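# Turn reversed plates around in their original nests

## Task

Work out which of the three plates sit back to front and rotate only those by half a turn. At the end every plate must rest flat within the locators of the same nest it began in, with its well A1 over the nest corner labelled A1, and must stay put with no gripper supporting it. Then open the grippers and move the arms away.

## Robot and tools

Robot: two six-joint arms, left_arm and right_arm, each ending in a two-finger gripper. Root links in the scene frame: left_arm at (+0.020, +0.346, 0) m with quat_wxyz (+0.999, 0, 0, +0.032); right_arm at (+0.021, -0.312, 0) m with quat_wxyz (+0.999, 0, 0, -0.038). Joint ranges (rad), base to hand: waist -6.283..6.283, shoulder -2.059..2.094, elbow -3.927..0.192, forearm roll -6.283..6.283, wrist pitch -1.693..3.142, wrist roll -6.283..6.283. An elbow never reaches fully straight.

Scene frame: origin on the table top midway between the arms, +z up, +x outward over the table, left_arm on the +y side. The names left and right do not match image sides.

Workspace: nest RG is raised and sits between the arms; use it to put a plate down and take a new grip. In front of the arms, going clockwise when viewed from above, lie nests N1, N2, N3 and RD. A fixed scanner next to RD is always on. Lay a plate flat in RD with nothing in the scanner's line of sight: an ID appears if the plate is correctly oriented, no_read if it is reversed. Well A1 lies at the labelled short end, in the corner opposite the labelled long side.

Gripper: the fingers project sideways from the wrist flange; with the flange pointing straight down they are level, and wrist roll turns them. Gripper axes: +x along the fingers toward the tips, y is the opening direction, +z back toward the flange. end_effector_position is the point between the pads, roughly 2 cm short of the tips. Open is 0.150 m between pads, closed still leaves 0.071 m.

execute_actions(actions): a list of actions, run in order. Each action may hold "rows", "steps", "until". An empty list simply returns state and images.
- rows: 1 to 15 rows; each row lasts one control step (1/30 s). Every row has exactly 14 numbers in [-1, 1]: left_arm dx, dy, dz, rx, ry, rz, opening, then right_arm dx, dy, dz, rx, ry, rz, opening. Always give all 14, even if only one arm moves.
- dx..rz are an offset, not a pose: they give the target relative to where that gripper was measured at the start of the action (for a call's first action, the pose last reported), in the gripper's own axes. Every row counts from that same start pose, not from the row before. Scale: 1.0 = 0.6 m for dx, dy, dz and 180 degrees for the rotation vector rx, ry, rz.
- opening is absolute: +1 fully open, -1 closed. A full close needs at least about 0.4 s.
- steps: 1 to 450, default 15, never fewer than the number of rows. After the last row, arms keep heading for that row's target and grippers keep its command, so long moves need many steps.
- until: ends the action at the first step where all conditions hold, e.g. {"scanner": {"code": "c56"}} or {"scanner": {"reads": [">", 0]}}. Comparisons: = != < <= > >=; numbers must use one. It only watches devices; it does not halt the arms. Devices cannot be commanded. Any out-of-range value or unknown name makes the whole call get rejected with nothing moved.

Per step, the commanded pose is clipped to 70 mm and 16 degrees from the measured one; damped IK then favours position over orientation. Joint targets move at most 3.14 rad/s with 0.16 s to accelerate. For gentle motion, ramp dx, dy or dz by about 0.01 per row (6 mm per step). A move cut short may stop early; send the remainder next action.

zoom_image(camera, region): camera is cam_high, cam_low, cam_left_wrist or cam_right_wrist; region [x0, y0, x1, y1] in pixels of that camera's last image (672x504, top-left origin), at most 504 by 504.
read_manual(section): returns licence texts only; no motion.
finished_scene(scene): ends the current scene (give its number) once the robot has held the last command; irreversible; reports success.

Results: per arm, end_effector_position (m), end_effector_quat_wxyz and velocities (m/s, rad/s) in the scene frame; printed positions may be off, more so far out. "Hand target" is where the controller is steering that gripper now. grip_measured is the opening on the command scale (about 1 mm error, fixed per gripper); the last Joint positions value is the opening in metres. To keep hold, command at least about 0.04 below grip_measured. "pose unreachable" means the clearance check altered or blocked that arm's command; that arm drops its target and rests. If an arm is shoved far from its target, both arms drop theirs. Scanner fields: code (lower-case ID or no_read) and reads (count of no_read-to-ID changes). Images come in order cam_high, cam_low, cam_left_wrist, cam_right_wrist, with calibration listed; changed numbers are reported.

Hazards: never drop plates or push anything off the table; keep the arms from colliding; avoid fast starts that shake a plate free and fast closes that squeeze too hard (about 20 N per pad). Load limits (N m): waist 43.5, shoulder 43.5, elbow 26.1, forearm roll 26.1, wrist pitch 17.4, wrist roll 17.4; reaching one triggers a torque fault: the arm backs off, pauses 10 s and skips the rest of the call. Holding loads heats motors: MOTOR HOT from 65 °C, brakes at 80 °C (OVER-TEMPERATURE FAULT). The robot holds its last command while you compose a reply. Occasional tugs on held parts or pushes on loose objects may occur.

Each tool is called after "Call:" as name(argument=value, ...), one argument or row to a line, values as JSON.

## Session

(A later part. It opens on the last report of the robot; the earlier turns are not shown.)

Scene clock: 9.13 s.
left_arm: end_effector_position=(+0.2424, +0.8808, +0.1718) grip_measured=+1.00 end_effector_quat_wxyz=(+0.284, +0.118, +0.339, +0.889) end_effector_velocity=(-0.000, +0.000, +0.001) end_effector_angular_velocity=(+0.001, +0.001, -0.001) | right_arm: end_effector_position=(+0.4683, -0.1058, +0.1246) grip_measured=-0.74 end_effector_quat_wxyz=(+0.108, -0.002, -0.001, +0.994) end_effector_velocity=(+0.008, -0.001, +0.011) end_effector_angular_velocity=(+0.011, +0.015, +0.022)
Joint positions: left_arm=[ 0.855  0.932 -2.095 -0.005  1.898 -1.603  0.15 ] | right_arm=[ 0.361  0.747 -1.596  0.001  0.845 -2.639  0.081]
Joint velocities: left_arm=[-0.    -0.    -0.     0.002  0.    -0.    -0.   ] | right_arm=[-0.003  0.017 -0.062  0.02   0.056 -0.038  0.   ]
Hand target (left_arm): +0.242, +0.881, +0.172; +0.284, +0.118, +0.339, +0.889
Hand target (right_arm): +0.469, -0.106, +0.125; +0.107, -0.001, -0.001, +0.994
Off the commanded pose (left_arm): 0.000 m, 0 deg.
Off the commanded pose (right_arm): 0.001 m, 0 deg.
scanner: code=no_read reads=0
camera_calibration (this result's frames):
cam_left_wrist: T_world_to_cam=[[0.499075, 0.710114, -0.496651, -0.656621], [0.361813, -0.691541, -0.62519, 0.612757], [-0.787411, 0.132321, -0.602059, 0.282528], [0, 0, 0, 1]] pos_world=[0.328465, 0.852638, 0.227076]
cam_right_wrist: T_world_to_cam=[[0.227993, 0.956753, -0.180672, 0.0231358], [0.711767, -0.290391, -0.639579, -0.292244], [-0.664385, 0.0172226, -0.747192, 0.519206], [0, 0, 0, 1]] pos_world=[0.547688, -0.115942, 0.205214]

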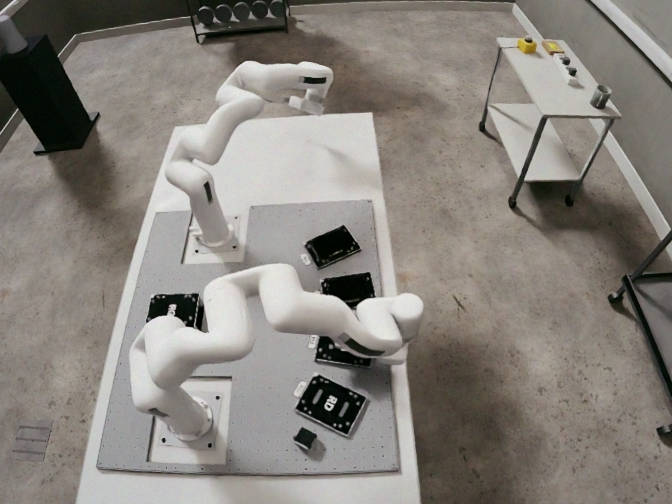

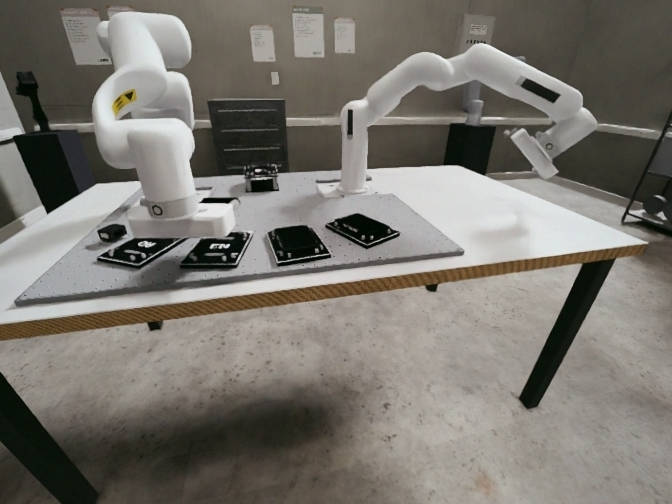

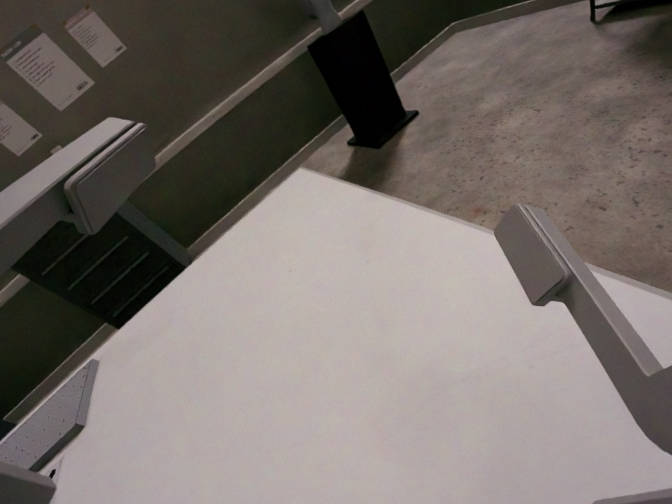

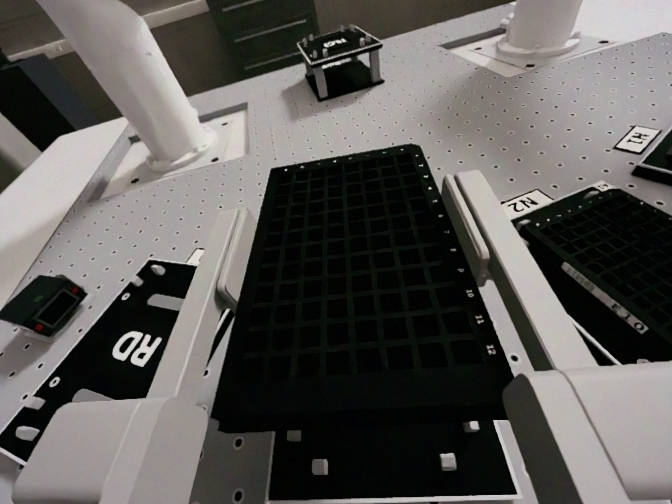

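Call:
execute_actions(
  actions=[
    {"rows":[[0,0,0,0,0,0,1,0,0,-0.004,0.0019,-0.001,0.0019,-0.87],[0,0,0,0,0,0,1,0,0,-0.012,0.0019,-0.001,0.0019,-0.87],[0,0,0,0,0,0,1,0,0,-0.023,0.0019,-0.001,0.0019,-0.87],[0,0,0,0,0,0,1,0,0,-0.036,0.0019,-0.001,0.0019,-0.87],[0,0,0,0,0,0,1,0,0,-0.05,0.0019,-0.001,0.0019,-0.87],[0,0,0,0,0,0,1,0,-0.0005,-0.064,0.0019,-0.001,0.0019,-0.87],[0,0,0,0,0,0,1,0,-0.0005,-0.078,0.0019,-0.001,0.0019,-0.87],[0,0,0,0,0,0,1,0.0003,-0.0005,-0.09,0.0019,-0.001,0.0019,-0.87],[0,0,0,0,0,0,1,0.0003,-0.0005,-0.101,0.0019,-0.001,0.0019,-0.87],[0,0,0,0,0,0,1,0.0003,-0.0005,-0.109,0.0019,-0.001,0.0019,-0.87],[0,0,0,0,0,0,1,0.0003,-0.0005,-0.115,0.0019,-0.001,0.0019,-0.87]],"steps":22},
  ],
)

Call:
zoom_image(
  camera="cam_right_wrist",
  region=[190, 400, 330, 504],
)

Call:
zoom_image(
  camera="cam_right_wrist",
  region=[410, 400, 550, 504],
)

Call:
zoom_image(
  camera="cam_right_wrist",
  region=[390, 130, 490, 230],
)

Scene clock: 14.33 s.
left_arm: end_effector_position=(+0.2424, +0.8808, +0.1718) grip_measured=+1.00 end_effector_quat_wxyz=(+0.284, +0.118, +0.339, +0.889) end_effector_velocity=(+0.000, -0.000, -0.000) end_effector_angular_velocity=(-0.001, -0.001, +0.000) | right_arm: end_effector_position=(+0.4690, -0.1052, +0.0566) grip_measured=-0.74 end_effector_quat_wxyz=(+0.105, -0.001, +0.001, +0.994) end_effector_velocity=(-0.005, -0.003, -0.007) end_effector_angular_velocity=(-0.007, +0.020, -0.001)
Joint positions: left_arm=[ 0.855  0.932 -2.095 -0.005  1.898 -1.603  0.15 ] | right_arm=[ 0.364  0.89  -1.628 -0.005  0.738 -2.639  0.081]
Joint velocities: left_arm=[-0.     0.    -0.    -0.002  0.     0.     0.   ] | right_arm=[-0.002  0.009  0.01  -0.001  0.002 -0.    -0.   ]
Hand target (left_arm): +0.242, +0.881, +0.172; +0.284, +0.118, +0.339, +0.889
Hand target (right_arm): +0.468, -0.105, +0.056; +0.105, +0.000, +0.002, +0.994
Off the commanded pose (left_arm): 0.000 m, 0 deg.
Off the commanded pose (right_arm): 0.001 m, 0 deg.
scanner: code=no_read reads=0
camera_calibration (this result's frames):
cam_left_wrist: T_world_to_cam=[[0.499075, 0.710114, -0.496651, -0.656621], [0.361813, -0.691541, -0.625189, 0.612757], [-0.787411, 0.132321, -0.602059, 0.282528], [0, 0, 0, 1]] pos_world=[0.328465, 0.852638, 0.227076]
cam_right_wrist: T_world_to_cam=[[0.221856, 0.957311, -0.185301, 0.0132727], [0.712263, -0.288891, -0.639706, -0.336071], [-0.665929, 0.00993987, -0.745949, 0.468706], [0, 0, 0, 1]] pos_world=[0.548551, -0.114453, 0.137104]

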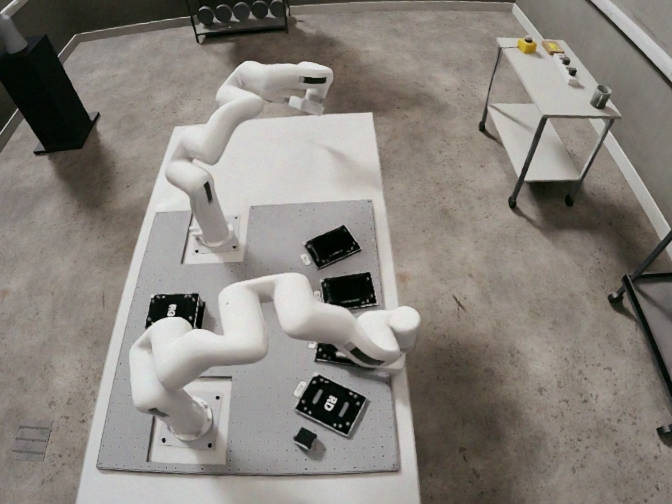

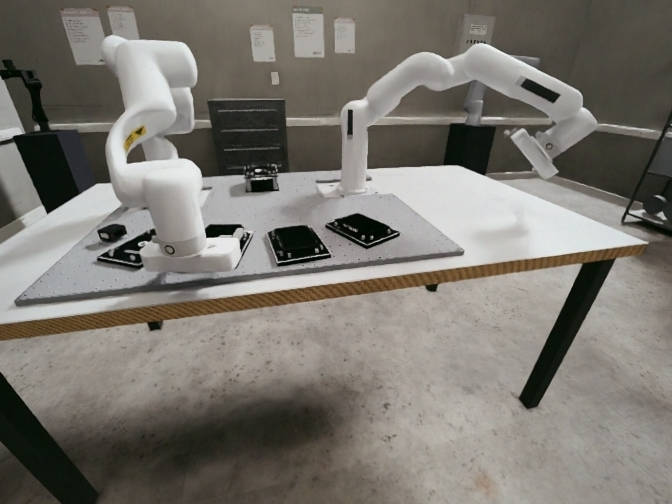

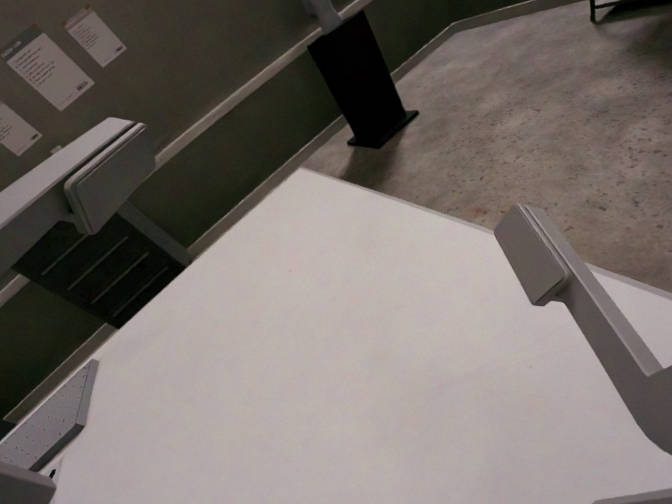

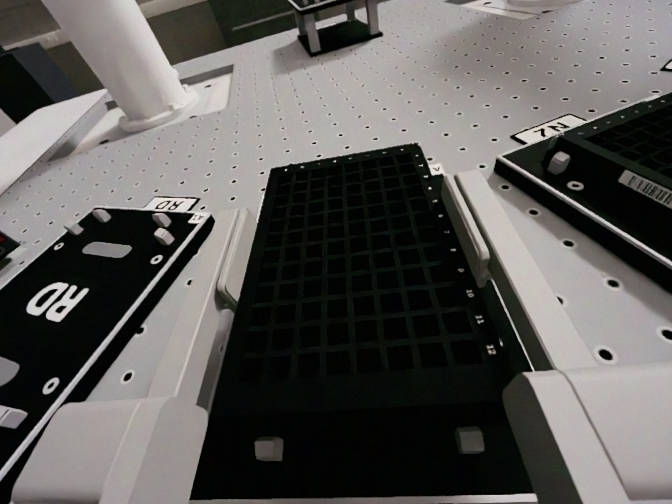

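Region (190, 400, 330, 504) of cam_right_wrist's 672x504 image, scaled by 3.600, with more detail than that image has; it fills the top 374 rows of this view, and the rest is white.

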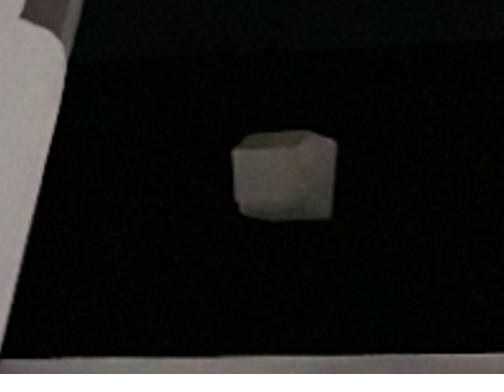

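Region (410, 400, 550, 504) of cam_right_wrist's 672x504 image, scaled by 3.600, with more detail than that image has; it fills the top 374 rows of this view, and the rest is white.

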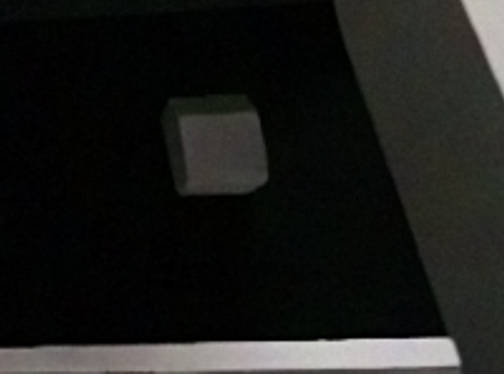

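Region (390, 130, 490, 230) of cam_right_wrist's 672x504 image, scaled by 5.040, with more detail than that image has.

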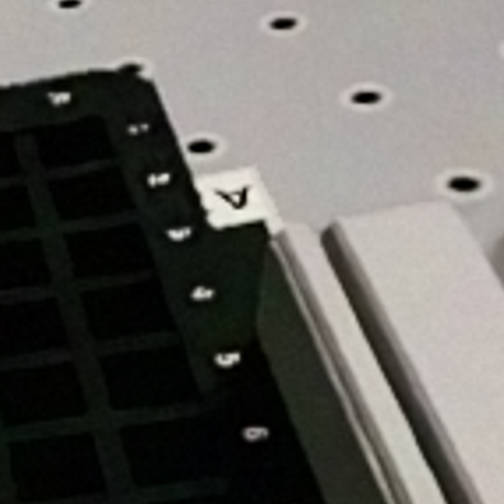

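Call:
execute_actions(
  actions=[
    {"rows":[[0,0,0,0,0,0,1,0.0005,0.0013,-0.002,0.0003,-0.0007,0,-0.87],[0,0,0,0,0,0,1,0.0005,0.0013,-0.003,0.0003,-0.0007,0,-0.87],[0,0,0,0,0,0,1,0.0005,0.0013,-0.005,0.0003,-0.0007,0,-0.87],[0,0,0,0,0,0,1,0.0005,0.0013,-0.008,0.0003,-0.0007,0,-0.87],[0,0,0,0,0,0,1,0.0005,0.0013,-0.011,0.0003,-0.0007,0,-0.87],[0,0,0,0,0,0,1,0.0005,0.0013,-0.014,0.0003,-0.0007,0,-0.87],[0,0,0,0,0,0,1,0.0005,0.0013,-0.017,0.0003,-0.0007,0,-0.87],[0,0,0,0,0,0,1,0.0005,0.0013,-0.02,0.0003,-0.0007,0,-0.87],[0,0,0,0,0,0,1,0.0005,0.0013,-0.0227,0.0003,-0.0007,0,-0.87]],"steps":18},
  ],
)

Call:
zoom_image(
  camera="cam_right_wrist",
  region=[170, 150, 570, 504],
)

Scene clock: 15.33 s.
left_arm: end_effector_position=(+0.2424, +0.8808, +0.1718) grip_measured=+1.00 end_effector_quat_wxyz=(+0.284, +0.118, +0.339, +0.889) end_effector_velocity=(-0.000, +0.000, -0.000) end_effector_angular_velocity=(-0.001, -0.002, -0.001) | right_arm: end_effector_position=(+0.4686, -0.1059, +0.0433) grip_measured=-0.74 end_effector_quat_wxyz=(+0.105, +0.000, +0.002, +0.994) end_effector_velocity=(+0.001, -0.001, -0.000) end_effector_angular_velocity=(+0.001, -0.001, -0.003)
Joint positions: left_arm=[ 0.855  0.932 -2.095 -0.005  1.898 -1.603  0.15 ] | right_arm=[ 0.363  0.919 -1.637 -0.004  0.719 -2.64   0.081]
Joint velocities: left_arm=[ 0.001 -0.    -0.    -0.001 -0.     0.002  0.   ] | right_arm=[-0.002  0.001 -0.002  0.001 -0.001  0.    -0.   ]
Hand target (left_arm): +0.242, +0.881, +0.172; +0.284, +0.118, +0.339, +0.889
Hand target (right_arm): +0.469, -0.106, +0.043; +0.105, +0.000, +0.002, +0.994
Off the commanded pose (left_arm): 0.000 m, 0 deg.
Off the commanded pose (right_arm): 0.000 m, 0 deg.
scanner: code=no_read reads=0
camera_calibration (this result's frames):
cam_left_wrist: T_world_to_cam=[[0.499075, 0.710114, -0.496651, -0.656621], [0.361813, -0.691541, -0.625189, 0.612757], [-0.787411, 0.132321, -0.602059, 0.282529], [0, 0, 0, 1]] pos_world=[0.328465, 0.852638, 0.227076]
cam_right_wrist: T_world_to_cam=[[0.221381, 0.957269, -0.186082, 0.0117977], [0.710998, -0.289039, -0.641045, -0.343916], [-0.667437, 0.00961113, -0.744604, 0.459121], [0, 0, 0, 1]] pos_world=[0.548346, -0.115111, 0.123593]

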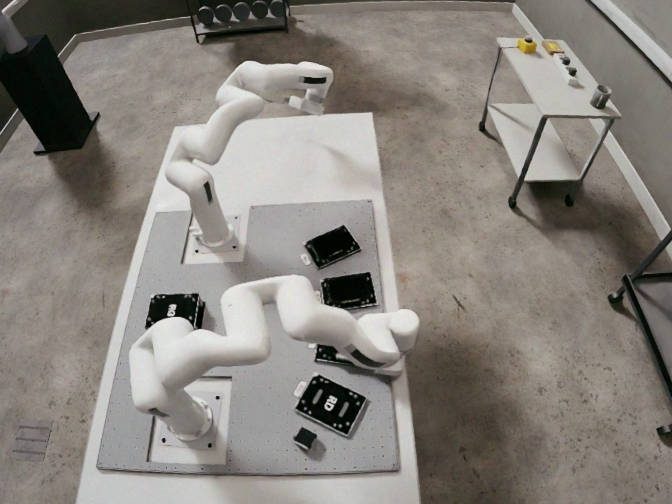

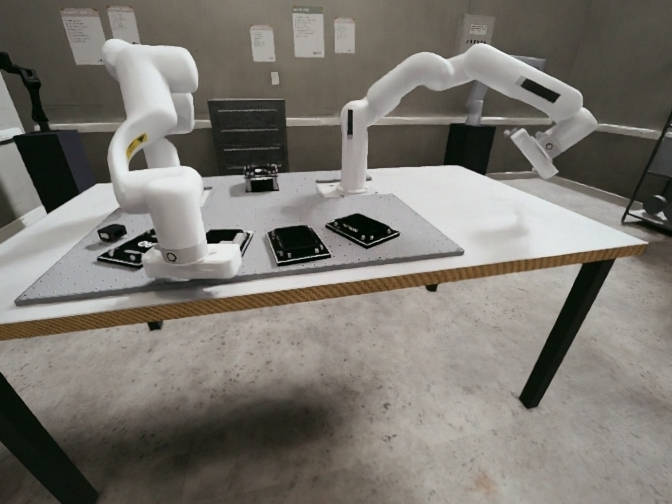

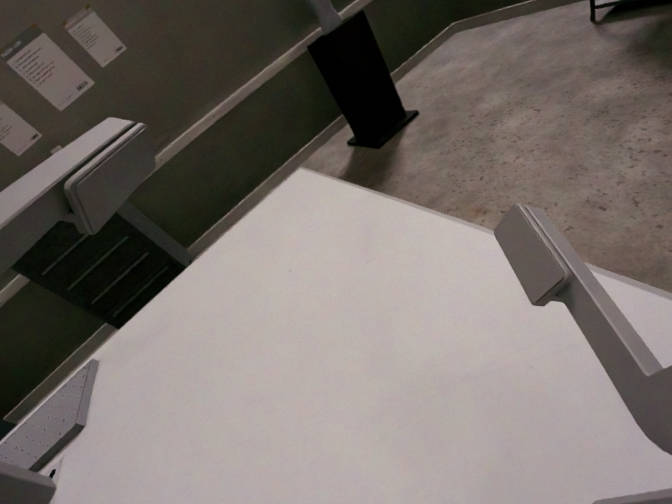

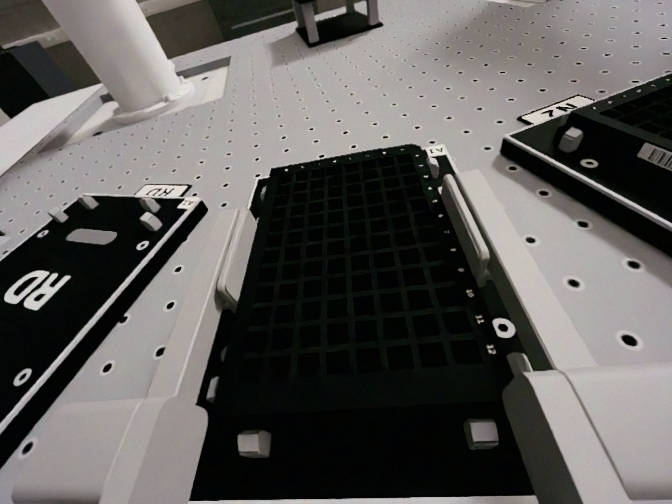

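Region (170, 150, 570, 504) of cam_right_wrist's 672x504 image, scaled by 1.260, with more detail than that image has; it fills the top 446 rows of this view, and the rest is white.

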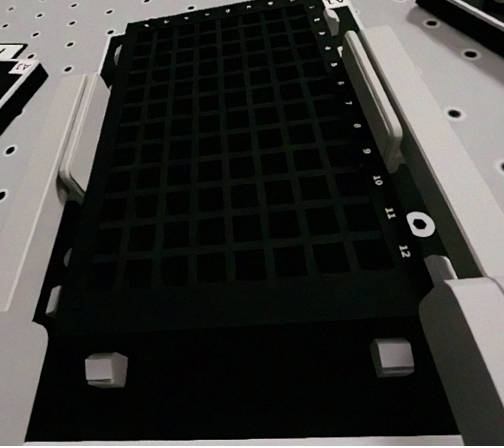

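Matches the seated reference. Release and clear.

Call:
execute_actions(
  actions=[
    {"rows":[[0,0,0,0,0,0,1,0,0,-0.0005,0,0,0,-0.74],[0,0,0,0,0,0,1,0,0,-0.0005,0,0,0,-0.68],[0,0,0,0,0,0,1,0,0,-0.0005,0,0,0,-0.56],[0,0,0,0,0,0,1,0,0,-0.0005,0,0,0,-0.42],[0,0,0,0,0,0,1,0,0,0,0,0,0,-0.3],[0,0,0,0,0,0,1,0,0,0.005,0,0,0,-0.3],[0,0,0,0,0,0,1,0,0,0.015,0,0,0,-0.3],[0,0,0,0,0,0,1,0,0,0.03,0,0,0,-0.3],[0,0,0,0,0,0,1,0,0,0.05,0,0,0,-0.3],[0,0,0,0,0,0,1,0,0.005,0.075,0,0,0,-0.3],[0,0,0,0,0,0,1,0,0.02,0.1,0,0,0,-0.3],[0,0,0,0,0,0,1,0,0.04,0.13,0,0,0,-0.3],[0,0,0,0,0,0,1,0,0.06,0.16,0,0,0,-0.3],[0,0,0,0,0,0,1,0,0.08,0.19,0,0,0,-0.3],[0,0,0,0,0,0,1,0,0.13,0.27,0,0,0,-0.3]],"steps":30},
  ],
)

Call:
zoom_image(
  camera="cam_low",
  region=[170, 200, 410, 280],
)

Scene clock: 16.53 s.
left_arm: end_effector_position=(+0.2424, +0.8808, +0.1718) grip_measured=+1.00 end_effector_quat_wxyz=(+0.284, +0.118, +0.339, +0.889) end_effector_velocity=(-0.000, +0.000, -0.000) end_effector_angular_velocity=(-0.001, -0.000, -0.000) | right_arm: end_effector_position=(+0.4517, -0.1813, +0.2035) grip_measured=-0.30 end_effector_quat_wxyz=(+0.105, +0.002, +0.002, +0.994) end_effector_velocity=(+0.001, -0.002, +0.003) end_effector_angular_velocity=(+0.001, -0.004, -0.001)
Joint positions: left_arm=[ 0.855  0.932 -2.095 -0.005  1.898 -1.603  0.15 ] | right_arm=[ 0.247  0.515 -1.458 -0.004  0.949 -2.757  0.099]
Joint velocities: left_arm=[ 0.     0.     0.    -0.    -0.     0.001  0.   ] | right_arm=[-0.003 -0.005 -0.001  0.001  0.002 -0.002  0.   ]
Hand target (left_arm): +0.242, +0.881, +0.172; +0.284, +0.118, +0.339, +0.889
Hand target (right_arm): +0.452, -0.182, +0.205; +0.105, +0.000, +0.002, +0.994
Off the commanded pose (left_arm): 0.000 m, 0 deg.
Off the commanded pose (right_arm): 0.002 m, 0 deg.
scanner: code=no_read reads=0
camera_calibration (this result's frames):
cam_left_wrist: T_world_to_cam=[[0.499075, 0.710114, -0.496652, -0.656621], [0.361813, -0.691541, -0.625189, 0.612757], [-0.787411, 0.132321, -0.602059, 0.282529], [0, 0, 0, 1]] pos_world=[0.328465, 0.852638, 0.227076]
cam_right_wrist: T_world_to_cam=[[0.219951, 0.957145, -0.188404, 0.1187], [0.707972, -0.289492, -0.644181, -0.249097], [-0.671116, 0.00830343, -0.741306, 0.568582], [0, 0, 0, 1]] pos_world=[0.53183, -0.190446, 0.283393]

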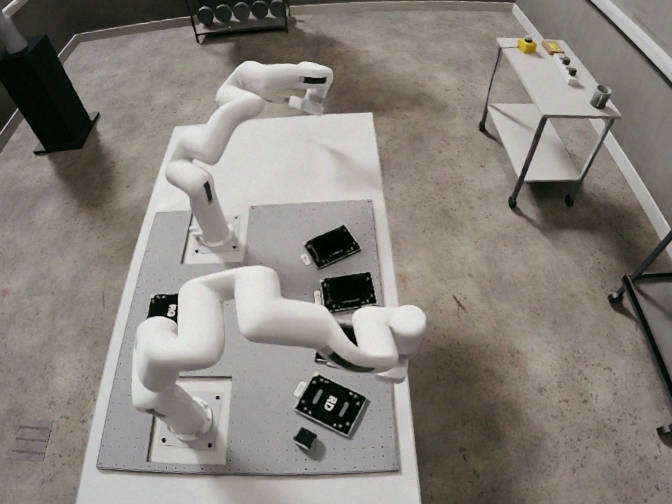

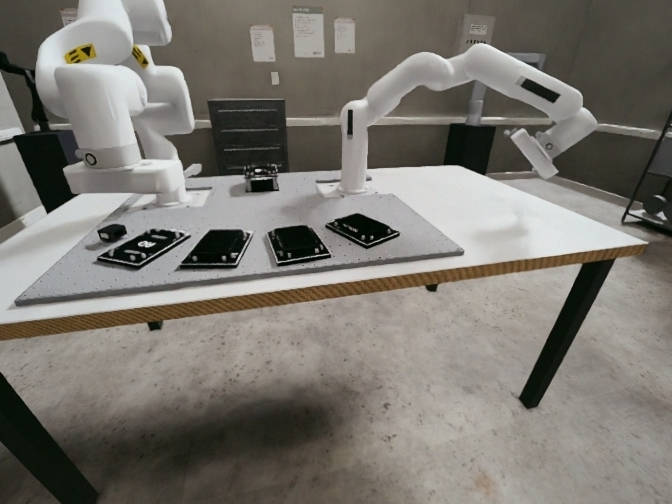

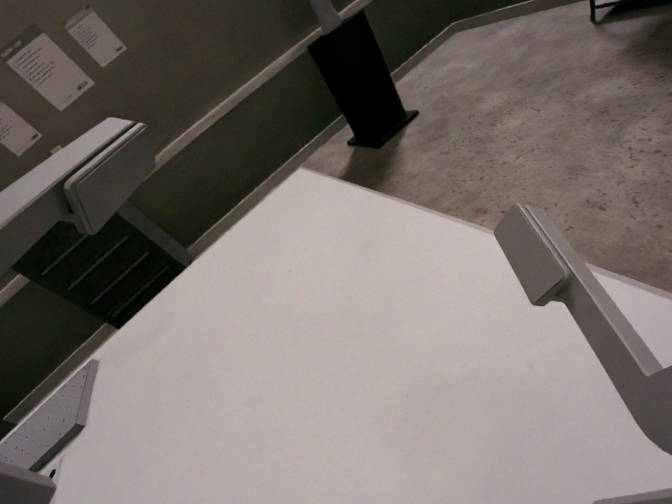

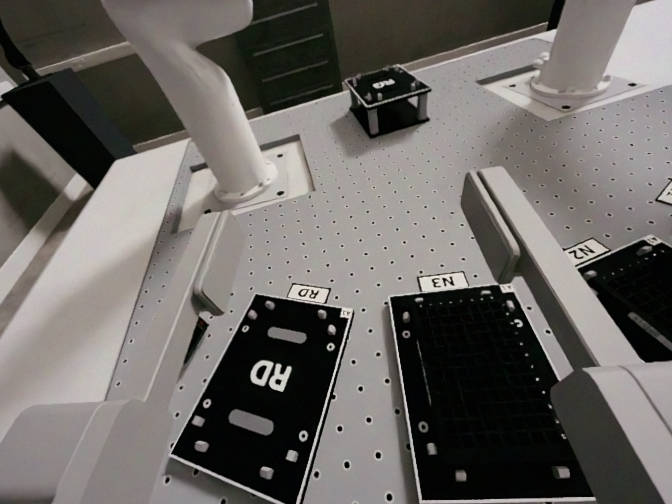

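Region (170, 200, 410, 280) of cam_low's 672x504 image, scaled by 2.100, with more detail than that image has.

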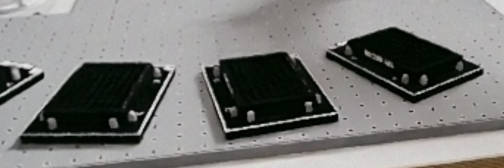

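Call:
finished_scene(
  scene=2,
)

The scene is finished: the task was done.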